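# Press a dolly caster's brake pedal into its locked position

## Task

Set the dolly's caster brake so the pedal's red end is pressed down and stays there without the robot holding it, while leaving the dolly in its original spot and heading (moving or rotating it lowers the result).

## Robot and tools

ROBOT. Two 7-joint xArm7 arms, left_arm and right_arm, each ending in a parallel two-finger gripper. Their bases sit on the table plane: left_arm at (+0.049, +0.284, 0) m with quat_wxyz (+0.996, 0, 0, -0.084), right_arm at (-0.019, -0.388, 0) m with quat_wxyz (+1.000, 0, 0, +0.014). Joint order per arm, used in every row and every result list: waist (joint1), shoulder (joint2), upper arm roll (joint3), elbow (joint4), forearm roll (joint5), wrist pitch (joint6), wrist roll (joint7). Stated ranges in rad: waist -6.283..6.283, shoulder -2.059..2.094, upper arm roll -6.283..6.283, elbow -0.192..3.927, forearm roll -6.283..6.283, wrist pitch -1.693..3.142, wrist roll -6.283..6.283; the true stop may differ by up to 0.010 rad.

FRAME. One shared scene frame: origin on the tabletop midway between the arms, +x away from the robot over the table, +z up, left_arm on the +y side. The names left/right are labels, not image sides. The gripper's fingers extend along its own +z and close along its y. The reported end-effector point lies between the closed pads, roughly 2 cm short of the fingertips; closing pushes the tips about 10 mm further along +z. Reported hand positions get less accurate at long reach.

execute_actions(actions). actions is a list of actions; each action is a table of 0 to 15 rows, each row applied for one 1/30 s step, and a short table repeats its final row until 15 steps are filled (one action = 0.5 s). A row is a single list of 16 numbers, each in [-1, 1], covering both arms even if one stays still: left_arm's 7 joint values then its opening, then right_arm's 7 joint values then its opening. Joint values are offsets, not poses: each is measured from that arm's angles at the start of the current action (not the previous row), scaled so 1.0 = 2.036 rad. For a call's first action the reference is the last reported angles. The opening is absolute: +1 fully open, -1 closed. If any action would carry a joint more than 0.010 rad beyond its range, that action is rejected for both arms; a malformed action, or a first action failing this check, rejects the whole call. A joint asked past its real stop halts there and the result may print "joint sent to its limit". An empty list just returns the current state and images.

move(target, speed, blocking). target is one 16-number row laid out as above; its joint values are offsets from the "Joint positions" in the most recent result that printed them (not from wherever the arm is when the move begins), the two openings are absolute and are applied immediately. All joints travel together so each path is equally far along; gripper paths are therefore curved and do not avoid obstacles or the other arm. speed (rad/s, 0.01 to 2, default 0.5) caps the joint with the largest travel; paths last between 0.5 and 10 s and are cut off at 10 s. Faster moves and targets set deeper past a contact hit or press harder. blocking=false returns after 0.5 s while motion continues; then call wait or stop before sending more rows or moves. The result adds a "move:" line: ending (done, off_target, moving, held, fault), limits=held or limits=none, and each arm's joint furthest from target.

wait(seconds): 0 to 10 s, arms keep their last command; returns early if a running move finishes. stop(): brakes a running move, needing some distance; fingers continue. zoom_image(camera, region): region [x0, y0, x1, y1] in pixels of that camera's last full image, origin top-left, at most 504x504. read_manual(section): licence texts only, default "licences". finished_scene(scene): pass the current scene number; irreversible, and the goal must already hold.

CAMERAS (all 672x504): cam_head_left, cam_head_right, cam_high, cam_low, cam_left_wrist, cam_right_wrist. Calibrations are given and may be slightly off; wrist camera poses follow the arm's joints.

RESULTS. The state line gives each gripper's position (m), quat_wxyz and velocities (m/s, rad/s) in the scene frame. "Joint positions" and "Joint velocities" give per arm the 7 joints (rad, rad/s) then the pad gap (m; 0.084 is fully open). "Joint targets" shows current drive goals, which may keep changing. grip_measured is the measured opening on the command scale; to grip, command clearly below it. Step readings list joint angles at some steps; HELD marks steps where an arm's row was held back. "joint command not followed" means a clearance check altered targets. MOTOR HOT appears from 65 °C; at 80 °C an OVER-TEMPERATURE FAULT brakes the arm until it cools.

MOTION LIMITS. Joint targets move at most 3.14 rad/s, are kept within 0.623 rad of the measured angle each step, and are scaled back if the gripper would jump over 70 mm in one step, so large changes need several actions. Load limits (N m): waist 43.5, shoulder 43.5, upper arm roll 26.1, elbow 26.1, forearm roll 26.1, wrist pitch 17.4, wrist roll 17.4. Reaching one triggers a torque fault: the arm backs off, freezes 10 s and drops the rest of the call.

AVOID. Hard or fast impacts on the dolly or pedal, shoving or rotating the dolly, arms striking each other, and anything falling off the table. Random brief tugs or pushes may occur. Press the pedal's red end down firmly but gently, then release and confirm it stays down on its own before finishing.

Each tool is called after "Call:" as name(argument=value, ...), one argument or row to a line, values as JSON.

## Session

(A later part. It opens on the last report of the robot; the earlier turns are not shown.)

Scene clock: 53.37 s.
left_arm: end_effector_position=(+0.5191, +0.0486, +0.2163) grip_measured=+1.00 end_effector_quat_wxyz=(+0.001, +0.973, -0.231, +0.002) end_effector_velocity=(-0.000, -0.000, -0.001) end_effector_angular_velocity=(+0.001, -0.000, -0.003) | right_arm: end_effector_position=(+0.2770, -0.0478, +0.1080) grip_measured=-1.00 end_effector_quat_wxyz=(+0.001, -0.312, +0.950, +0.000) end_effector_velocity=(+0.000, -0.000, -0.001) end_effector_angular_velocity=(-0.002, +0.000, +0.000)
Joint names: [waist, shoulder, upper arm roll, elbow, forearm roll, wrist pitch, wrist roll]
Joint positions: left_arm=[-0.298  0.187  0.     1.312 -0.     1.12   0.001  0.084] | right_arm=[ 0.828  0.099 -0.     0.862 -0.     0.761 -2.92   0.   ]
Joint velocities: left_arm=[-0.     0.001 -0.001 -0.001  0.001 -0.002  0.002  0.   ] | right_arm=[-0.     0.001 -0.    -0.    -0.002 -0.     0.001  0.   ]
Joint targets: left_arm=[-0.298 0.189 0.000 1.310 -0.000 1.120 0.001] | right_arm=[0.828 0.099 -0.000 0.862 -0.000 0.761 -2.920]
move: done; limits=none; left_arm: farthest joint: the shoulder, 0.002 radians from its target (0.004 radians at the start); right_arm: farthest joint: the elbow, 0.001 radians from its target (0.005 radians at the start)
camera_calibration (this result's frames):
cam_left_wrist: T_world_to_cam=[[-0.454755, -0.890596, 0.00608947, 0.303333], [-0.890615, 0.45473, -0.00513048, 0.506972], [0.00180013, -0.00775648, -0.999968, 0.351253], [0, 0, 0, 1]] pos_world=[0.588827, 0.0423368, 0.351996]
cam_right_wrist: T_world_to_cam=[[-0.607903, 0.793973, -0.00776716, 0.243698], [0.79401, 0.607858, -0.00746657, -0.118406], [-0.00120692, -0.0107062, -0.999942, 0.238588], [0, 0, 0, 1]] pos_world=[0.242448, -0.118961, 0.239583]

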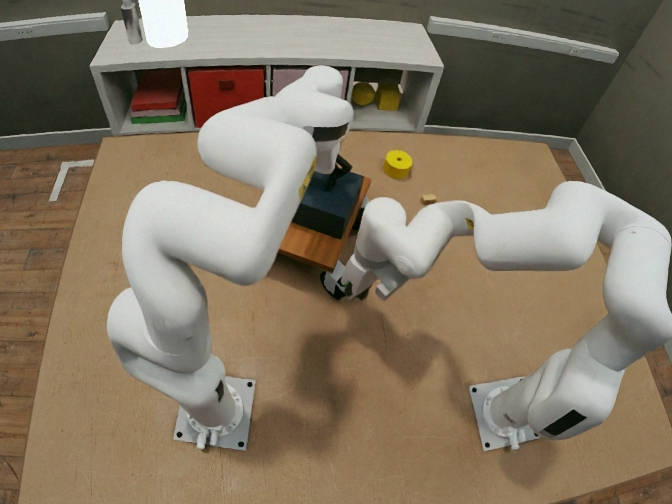

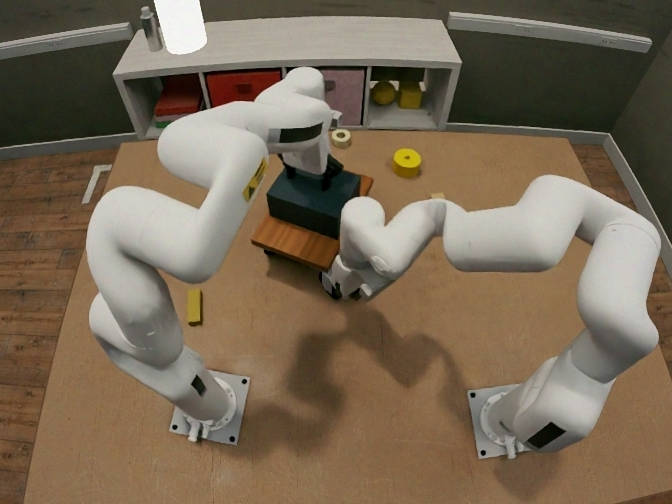

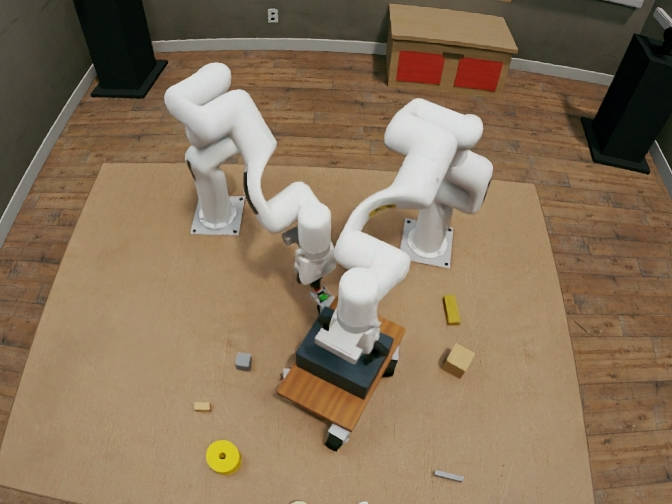

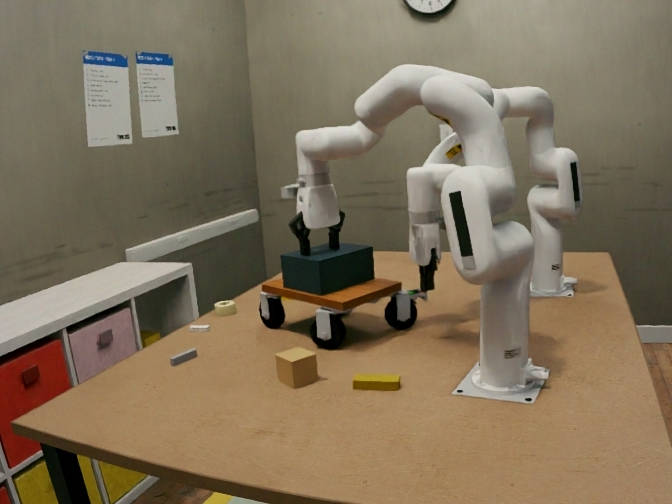

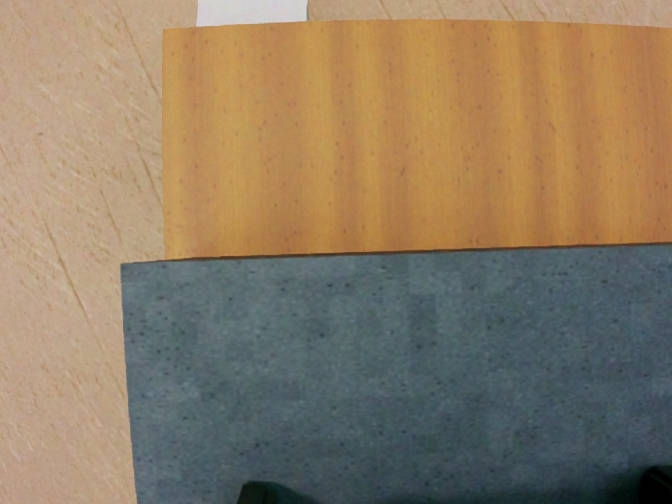

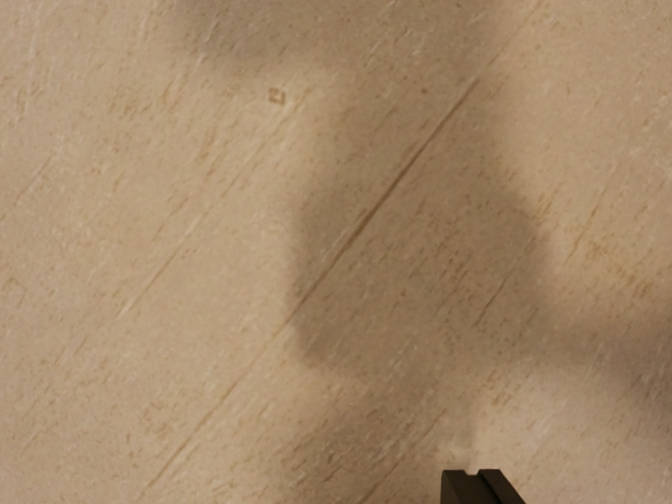

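Call:
move(
  target=[0,0.0012,0,-0.0012,0,0,0,1, 0,0.0086,0,-0.0041,0,-0.0127,0,-1],
  speed=0.03,
)

Call:
zoom_image(
  camera="cam_low",
  region=[370, 250, 450, 320],
)

Call:
zoom_image(
  camera="cam_high",
  region=[280, 260, 360, 325],
)

Scene clock: 56.83 s.
left_arm: end_effector_position=(+0.5190, +0.0486, +0.2151) grip_measured=+1.00 end_effector_quat_wxyz=(+0.000, +0.973, -0.231, +0.001) end_effector_velocity=(+0.000, +0.000, +0.000) end_effector_angular_velocity=(+0.001, -0.001, +0.001) | right_arm: end_effector_position=(+0.2775, -0.0472, +0.0998) grip_measured=-1.00 end_effector_quat_wxyz=(+0.002, -0.312, +0.950, +0.001) end_effector_velocity=(-0.000, -0.001, -0.001) end_effector_angular_velocity=(-0.001, +0.002, -0.004)
Joint names: [waist, shoulder, upper arm roll, elbow, forearm roll, wrist pitch, wrist roll]
Joint positions: left_arm=[-0.298  0.189  0.     1.312 -0.     1.12   0.001  0.084] | right_arm=[ 0.828  0.116 -0.     0.855 -0.     0.734 -2.92   0.   ]
Joint velocities: left_arm=[-0.     0.     0.     0.001  0.001  0.    -0.002  0.   ] | right_arm=[-0.001  0.001 -0.    -0.001  0.001  0.001  0.002  0.   ]
Joint targets: left_arm=[-0.298 0.189 0.000 1.309 -0.000 1.120 0.001] | right_arm=[0.828 0.117 -0.000 0.854 -0.000 0.735 -2.920]
move: done; limits=none; left_arm: farthest joint: the elbow, 0.002 radians from its target (0.001 radians at the start); right_arm: farthest joint: the elbow, 0.001 radians from its target (0.008 radians at the start)
camera_calibration (this result's frames):
cam_left_wrist: T_world_to_cam=[[-0.454935, -0.890504, 0.00612421, 0.303322], [-0.890525, 0.454925, -0.00297876, 0.506422], [-0.000133457, -0.0068089, -0.999977, 0.350987], [0, 0, 0, 1]] pos_world=[0.58902, 0.0421152, 0.35063]
cam_right_wrist: T_world_to_cam=[[-0.60792, 0.793965, -0.00725138, 0.243434], [0.793998, 0.6079, -0.00490639, -0.119446], [0.000512618, -0.00874028, -0.999962, 0.230017], [0, 0, 0, 1]] pos_world=[0.24271, -0.118656, 0.231188]

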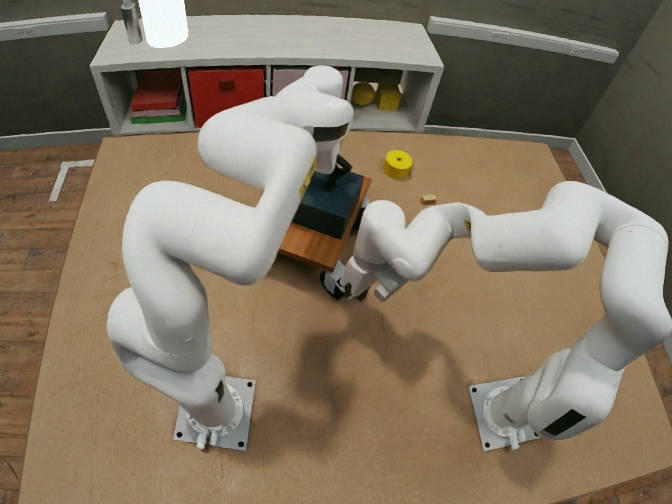

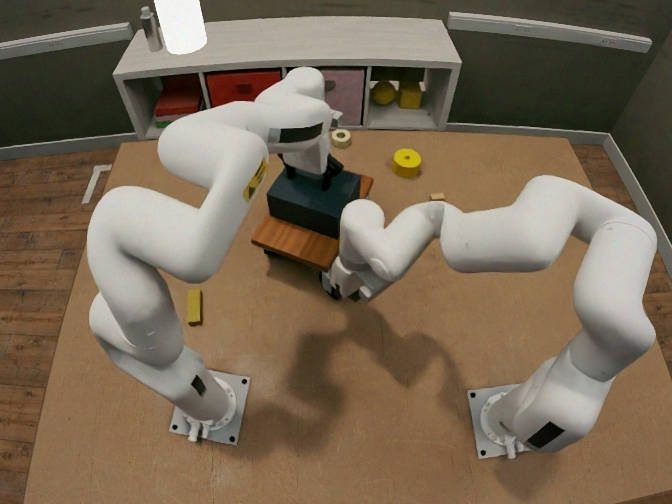

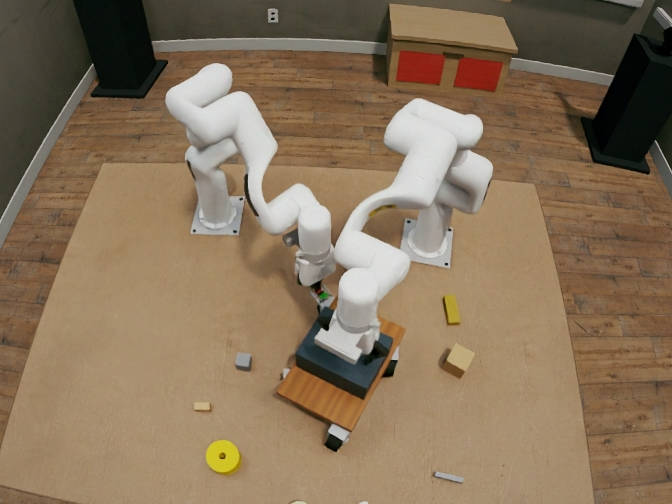

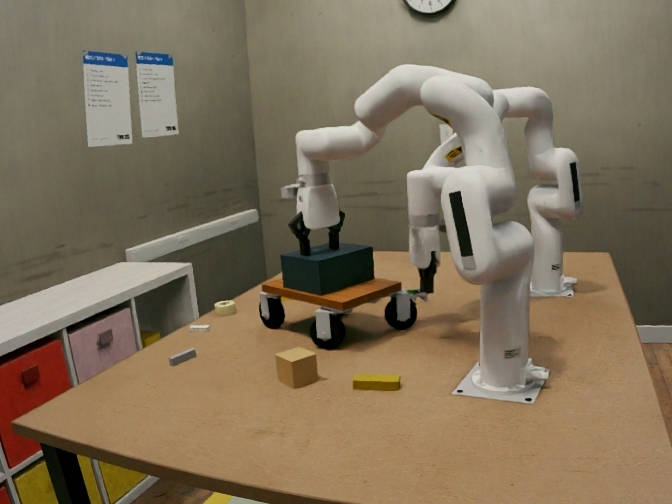

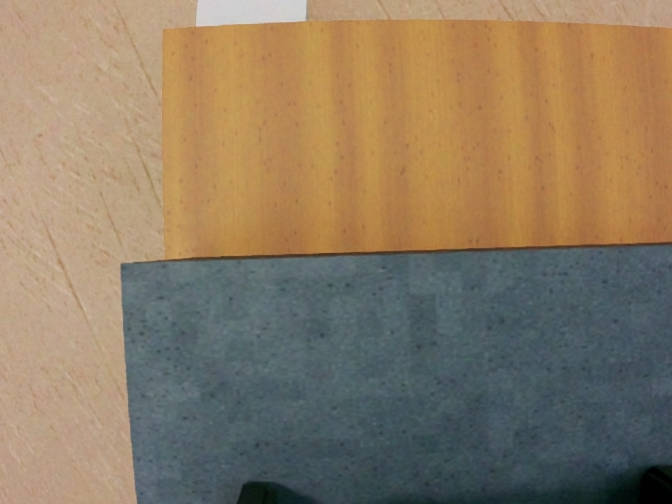

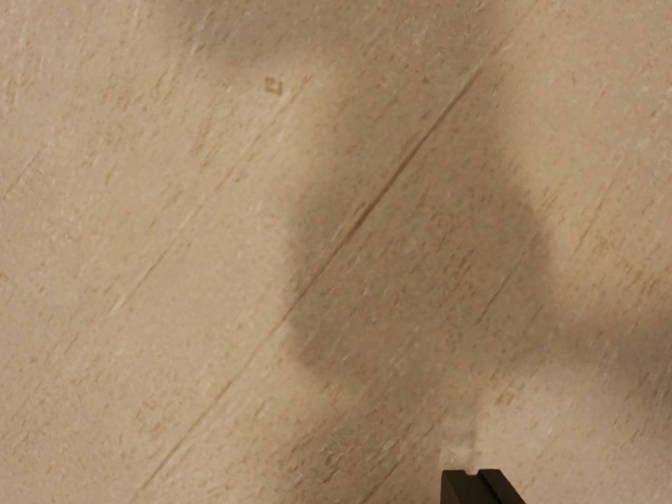

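Region (370, 250, 450, 320) of cam_low's 672x504 image, scaled by 6.300, with more detail than that image has; it fills the top 441 rows of this view, and the rest is white.

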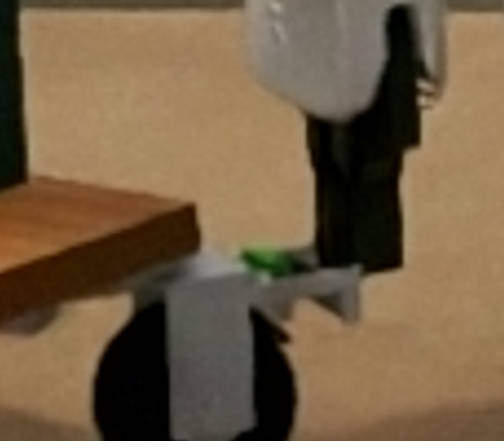

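Region (280, 260, 360, 325) of cam_high's 672x504 image, scaled by 6.300, with more detail than that image has; it fills the top 410 rows of this view, and the rest is white.

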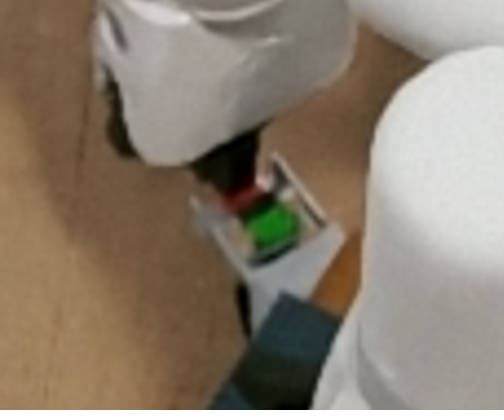

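Call:
move(
  target=[0,0,0,-0.0012,0,0,0,1, 0,0.0045,0,-0.0022,0,-0.006,0,-1],
  speed=0.02,
)

Call:
zoom_image(
  camera="cam_low",
  region=[370, 250, 450, 320],
)

Call:
zoom_image(
  camera="cam_high",
  region=[280, 260, 360, 325],
)

Scene clock: 59.27 s.
left_arm: end_effector_position=(+0.5191, +0.0487, +0.2151) grip_measured=+1.00 end_effector_quat_wxyz=(+0.000, +0.973, -0.231, +0.001) end_effector_velocity=(+0.000, -0.000, +0.000) end_effector_angular_velocity=(+0.001, -0.000, -0.001) | right_arm: end_effector_position=(+0.2776, -0.0467, +0.0985) grip_measured=-1.00 end_effector_quat_wxyz=(+0.004, -0.312, +0.950, +0.002) end_effector_velocity=(+0.000, -0.001, -0.001) end_effector_angular_velocity=(+0.000, -0.002, -0.001)
Joint names: [waist, shoulder, upper arm roll, elbow, forearm roll, wrist pitch, wrist roll]
Joint positions: left_arm=[-0.298  0.189  0.     1.312  0.     1.12   0.001  0.084] | right_arm=[ 0.829  0.117  0.     0.85  -0.     0.723 -2.92   0.   ]
Joint velocities: left_arm=[-0.     0.    -0.     0.001  0.001  0.001  0.     0.   ] | right_arm=[-0.001 -0.001 -0.001 -0.003 -0.002 -0.004  0.001  0.   ]
Joint targets: left_arm=[-0.298 0.189 0.000 1.310 -0.000 1.120 0.001] | right_arm=[0.828 0.125 -0.000 0.851 -0.000 0.722 -2.920]
move: done; limits=none; left_arm: farthest joint: the elbow, 0.002 radians from its target (0.002 radians at the start); right_arm: farthest joint: the shoulder, 0.008 radians from its target (0.009 radians at the start)
camera_calibration (this result's frames):
cam_left_wrist: T_world_to_cam=[[-0.454657, -0.890646, 0.0060279, 0.303388], [-0.890667, 0.454646, -0.00313765, 0.506592], [0.0000539775, -0.0067954, -0.999977, 0.350889], [0, 0, 0, 1]] pos_world=[0.589123, 0.0422757, 0.350642]
cam_right_wrist: T_world_to_cam=[[-0.608269, 0.793708, -0.00607483, 0.243063], [0.793721, 0.608282, 0.000366452, -0.120212], [0.00398606, -0.00459882, -0.999981, 0.227945], [0, 0, 0, 1]] pos_world=[0.242354, -0.11875, 0.229462]

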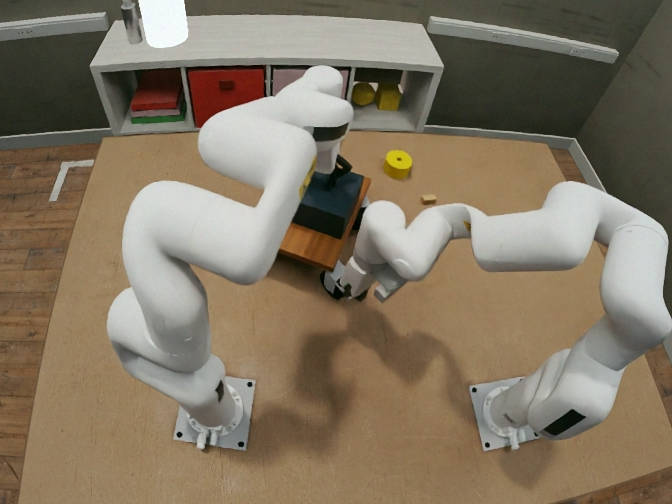

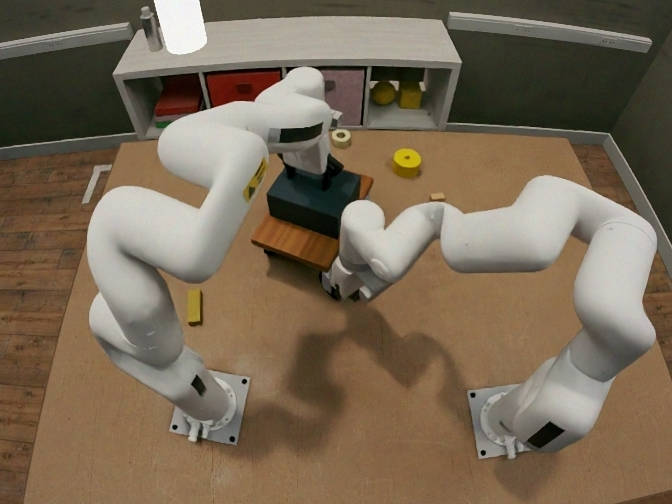

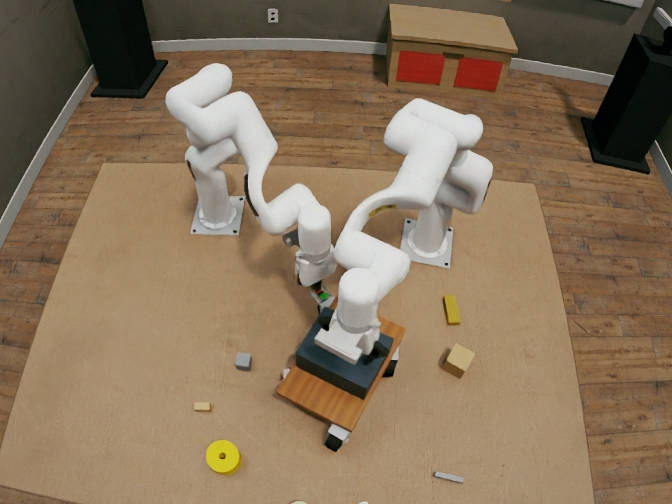

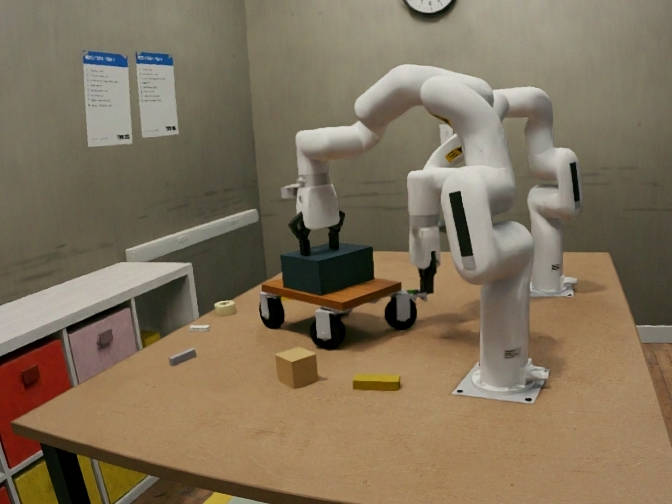

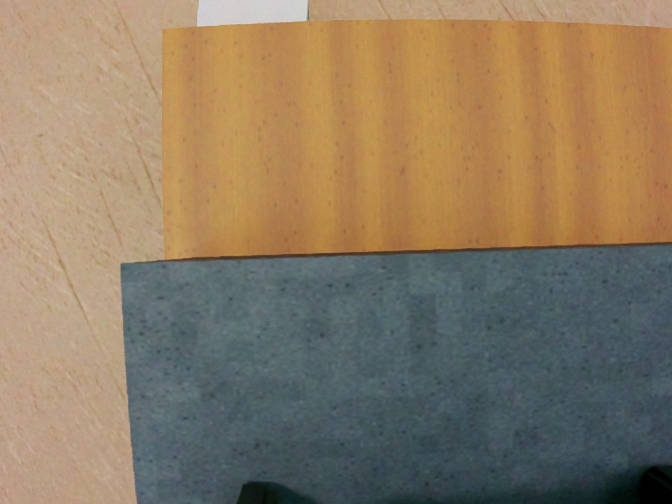

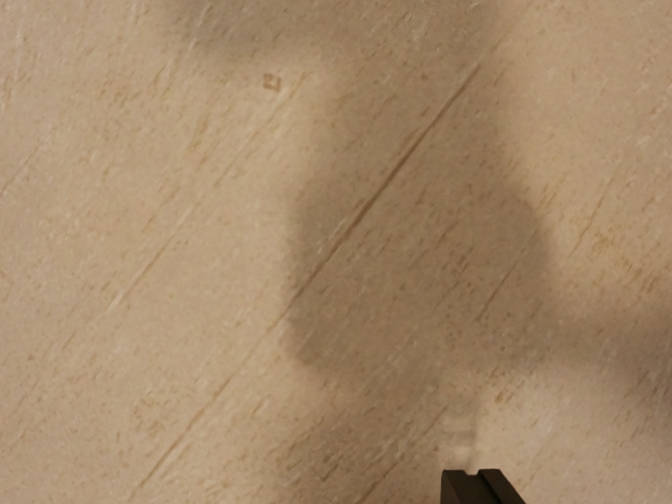

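Region (370, 250, 450, 320) of cam_low's 672x504 image, scaled by 6.300, with more detail than that image has; it fills the top 441 rows of this view, and the rest is white.

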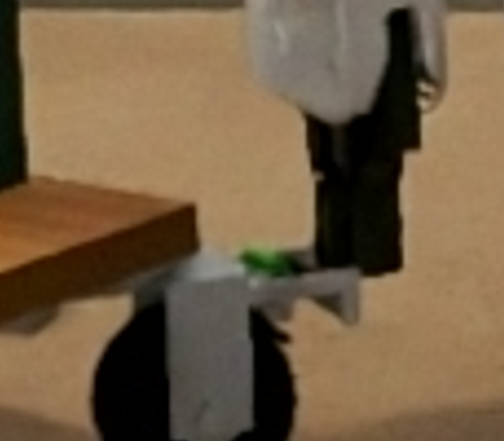

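Region (280, 260, 360, 325) of cam_high's 672x504 image, scaled by 6.300, with more detail than that image has; it fills the top 410 rows of this view, and the rest is white.

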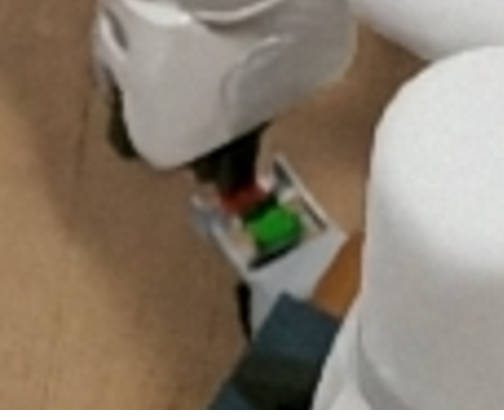

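Call:
move(
  target=[0,0,0,-0.001,0,0,0,1, 0,-0.024,0,0.0135,0,0.0395,0,-1],
  speed=0.12,
)

Call:
zoom_image(
  camera="cam_low",
  region=[370, 250, 450, 320],
)

Call:
zoom_image(
  camera="cam_high",
  region=[280, 260, 360, 325],
)

Scene clock: 61.80 s.
left_arm: end_effector_position=(+0.5191, +0.0485, +0.2152) grip_measured=+1.00 end_effector_quat_wxyz=(+0.000, +0.973, -0.231, +0.002) end_effector_velocity=(+0.000, -0.000, +0.000) end_effector_angular_velocity=(+0.000, -0.000, -0.001) | right_arm: end_effector_position=(+0.2772, -0.0471, +0.1243) grip_measured=-1.00 end_effector_quat_wxyz=(+0.002, -0.312, +0.950, +0.001) end_effector_velocity=(+0.001, +0.000, +0.001) end_effector_angular_velocity=(+0.003, -0.001, -0.003)
Joint names: [waist, shoulder, upper arm roll, elbow, forearm roll, wrist pitch, wrist roll]
Joint positions: left_arm=[-0.298  0.189  0.     1.312 -0.     1.12   0.001  0.084] | right_arm=[ 0.829  0.068  0.     0.877 -0.     0.804 -2.92   0.   ]
Joint velocities: left_arm=[-0.     0.    -0.     0.001  0.     0.     0.     0.   ] | right_arm=[-0.001 -0.002  0.     0.001  0.001  0.001  0.002  0.   ]
Joint targets: left_arm=[-0.298 0.189 0.000 1.310 0.000 1.120 0.001] | right_arm=[0.829 0.068 0.000 0.878 -0.000 0.804 -2.920]
move: done; limits=none; left_arm: farthest joint: the elbow, 0.002 radians from its target (0.002 radians at the start); right_arm: farthest joint: the waist, 0.000 radians from its target (0.001 radians at the start)
camera_calibration (this result's frames):
cam_left_wrist: T_world_to_cam=[[-0.454849, -0.890547, 0.00614801, 0.30329], [-0.890568, 0.454838, -0.00329531, 0.5066], [0.000138283, -0.00697409, -0.999976, 0.350933], [0, 0, 0, 1]] pos_world=[0.589065, 0.0421211, 0.350729]
cam_right_wrist: T_world_to_cam=[[-0.608264, 0.793704, -0.00699803, 0.243456], [0.793734, 0.608252, -0.00406463, -0.119146], [0.00103045, -0.00802694, -0.999967, 0.254412], [0, 0, 0, 1]] pos_world=[0.242394, -0.118719, 0.255623]

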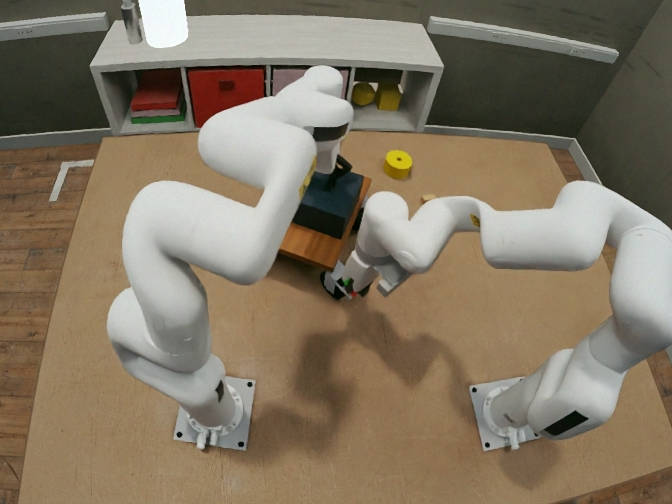

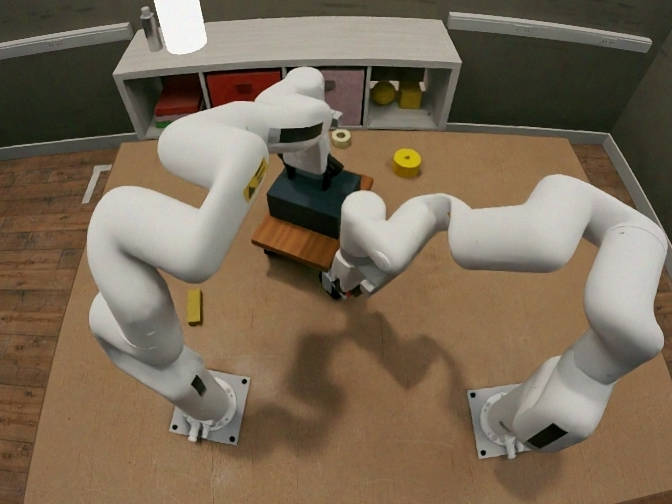

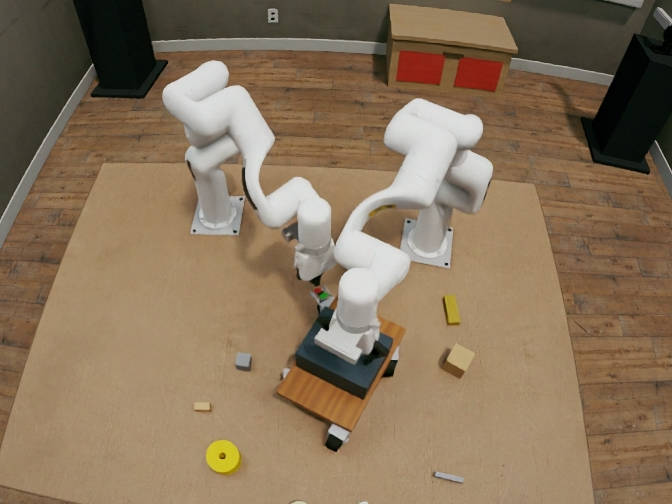

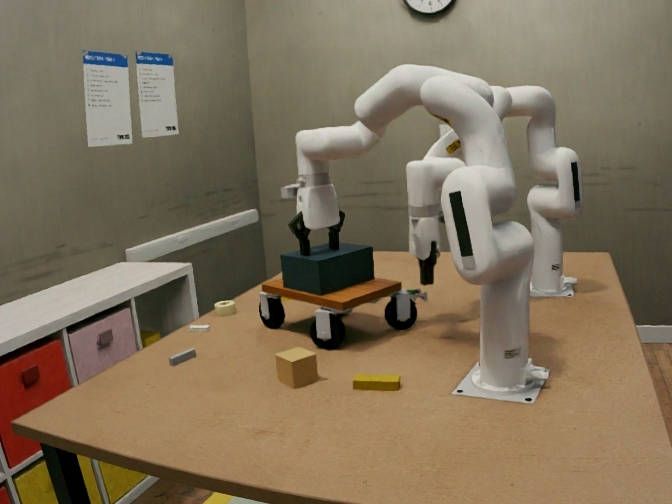

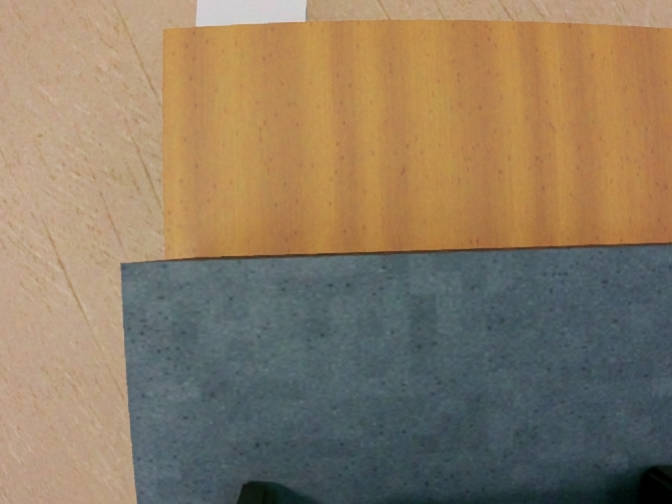

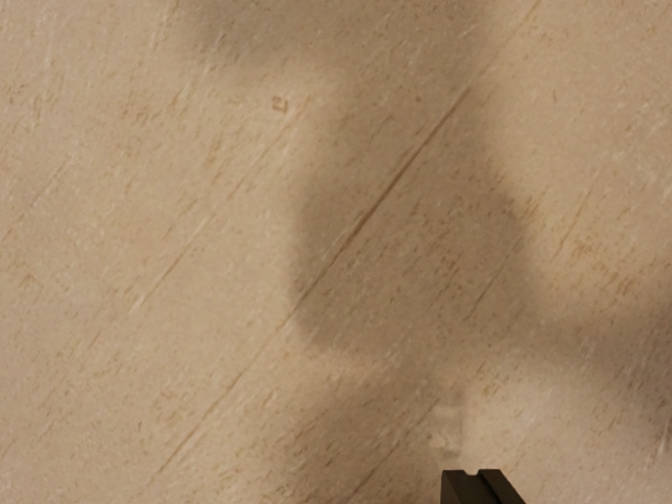

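Region (370, 250, 450, 320) of cam_low's 672x504 image, scaled by 6.300, with more detail than that image has; it fills the top 441 rows of this view, and the rest is white.

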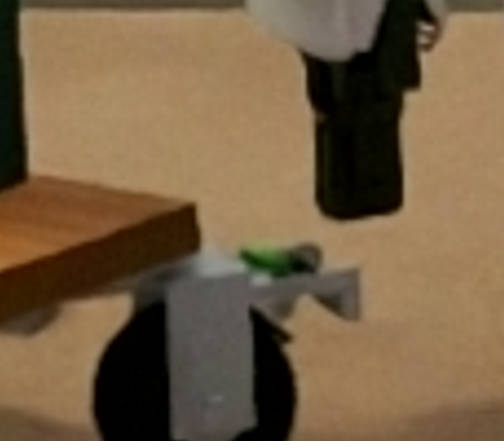

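Region (280, 260, 360, 325) of cam_high's 672x504 image, scaled by 6.300, with more detail than that image has; it fills the top 410 rows of this view, and the rest is white.

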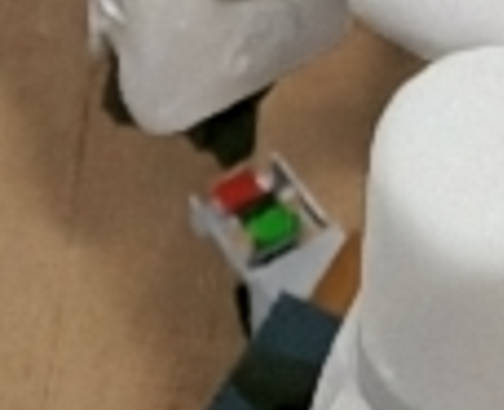

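Red end stays down. Lifting the left arm off the box.

Call:
move(
  target=[0,-0.006,0,0.0205,0,0.0265,0,1, 0,0,0,0,0,0,0,-1],
  speed=0.12,
)

Call:
zoom_image(
  camera="cam_low",
  region=[270, 210, 450, 340],
)

Scene clock: 63.57 s.
left_arm: end_effector_position=(+0.5192, +0.0485, +0.2344) grip_measured=+1.00 end_effector_quat_wxyz=(+0.000, +0.973, -0.231, +0.001) end_effector_velocity=(+0.001, -0.001, +0.004) end_effector_angular_velocity=(-0.004, -0.008, -0.000) | right_arm: end_effector_position=(+0.2772, -0.0471, +0.1243) grip_measured=-1.00 end_effector_quat_wxyz=(+0.002, -0.312, +0.950, +0.001) end_effector_velocity=(+0.000, -0.001, -0.001) end_effector_angular_velocity=(-0.002, +0.001, +0.001)
Joint names: [waist, shoulder, upper arm roll, elbow, forearm roll, wrist pitch, wrist roll]
Joint positions: left_arm=[-0.298  0.178  0.     1.353 -0.     1.174  0.001  0.084] | right_arm=[ 0.829  0.068  0.     0.877 -0.     0.804 -2.92   0.   ]
Joint velocities: left_arm=[-0.    -0.004 -0.     0.005  0.    -0.    -0.     0.   ] | right_arm=[-0.001  0.001 -0.    -0.001 -0.001 -0.    -0.002  0.   ]
Joint targets: left_arm=[-0.298 0.177 0.000 1.354 -0.000 1.174 0.001] | right_arm=[0.829 0.068 0.000 0.877 -0.000 0.804 -2.920]
move: done; limits=none; left_arm: farthest joint: the shoulder, 0.001 radians from its target (0.013 radians at the start); right_arm: farthest joint: the waist, 0.000 radians from its target (0.000 radians at the start)
camera_calibration (this result's frames):
cam_left_wrist: T_world_to_cam=[[-0.454802, -0.890572, 0.0061521, 0.303172], [-0.890592, 0.454799, -0.00195861, 0.506447], [-0.00105368, -0.00636979, -0.999979, 0.370772], [0, 0, 0, 1]] pos_world=[0.589312, 0.042027, 0.369891]
cam_right_wrist: T_world_to_cam=[[-0.608265, 0.793703, -0.00699709, 0.243455], [0.793734, 0.608252, -0.00406027, -0.119148], [0.00103334, -0.00802354, -0.999967, 0.254413], [0, 0, 0, 1]] pos_world=[0.242394, -0.118718, 0.255625]

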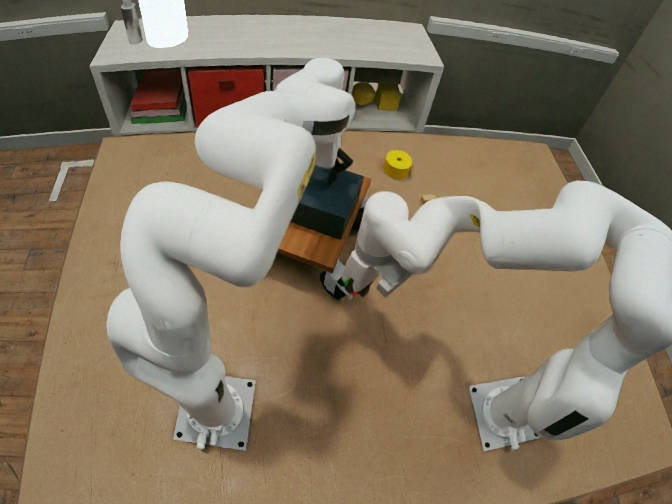

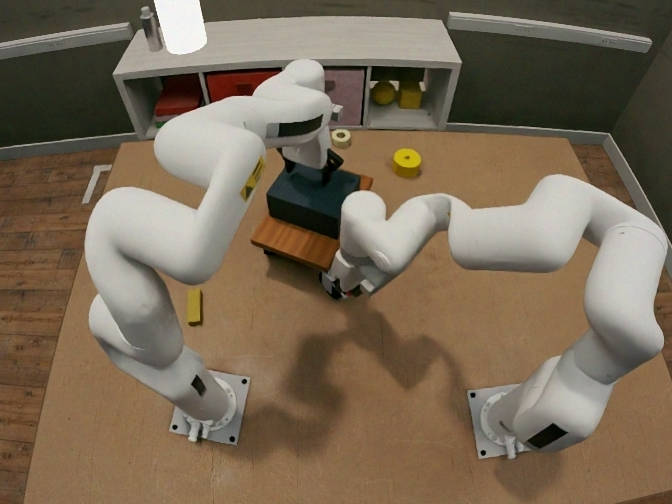

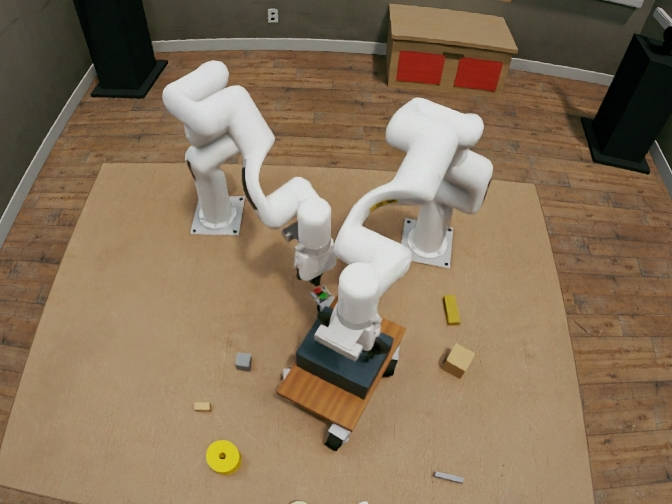

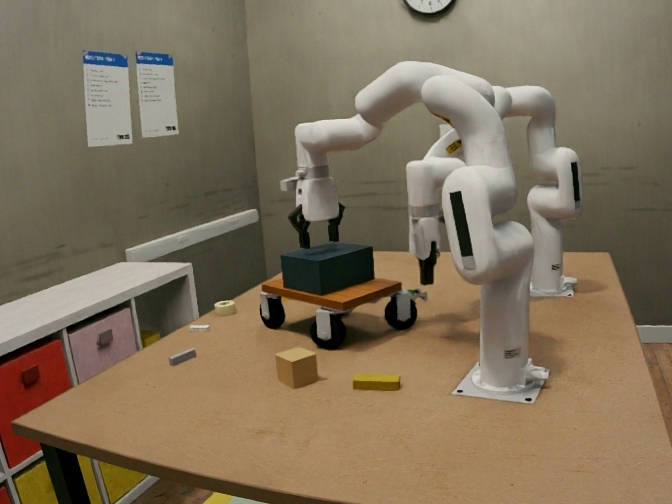

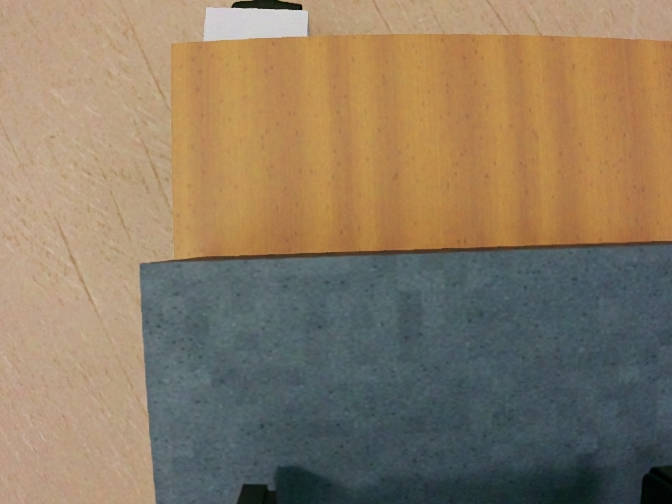

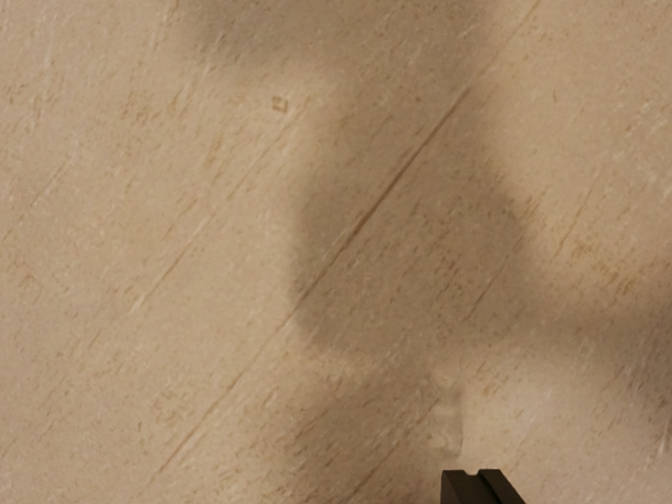

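Region (270, 210, 450, 340) of cam_low's 672x504 image, scaled by 2.800, with more detail than that image has.

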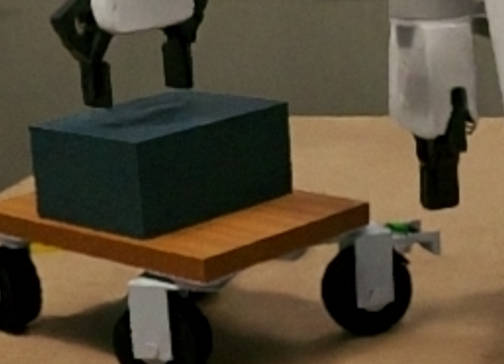

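Call:
finished_scene(
  scene=1,
)

The scene is finished: the task was done.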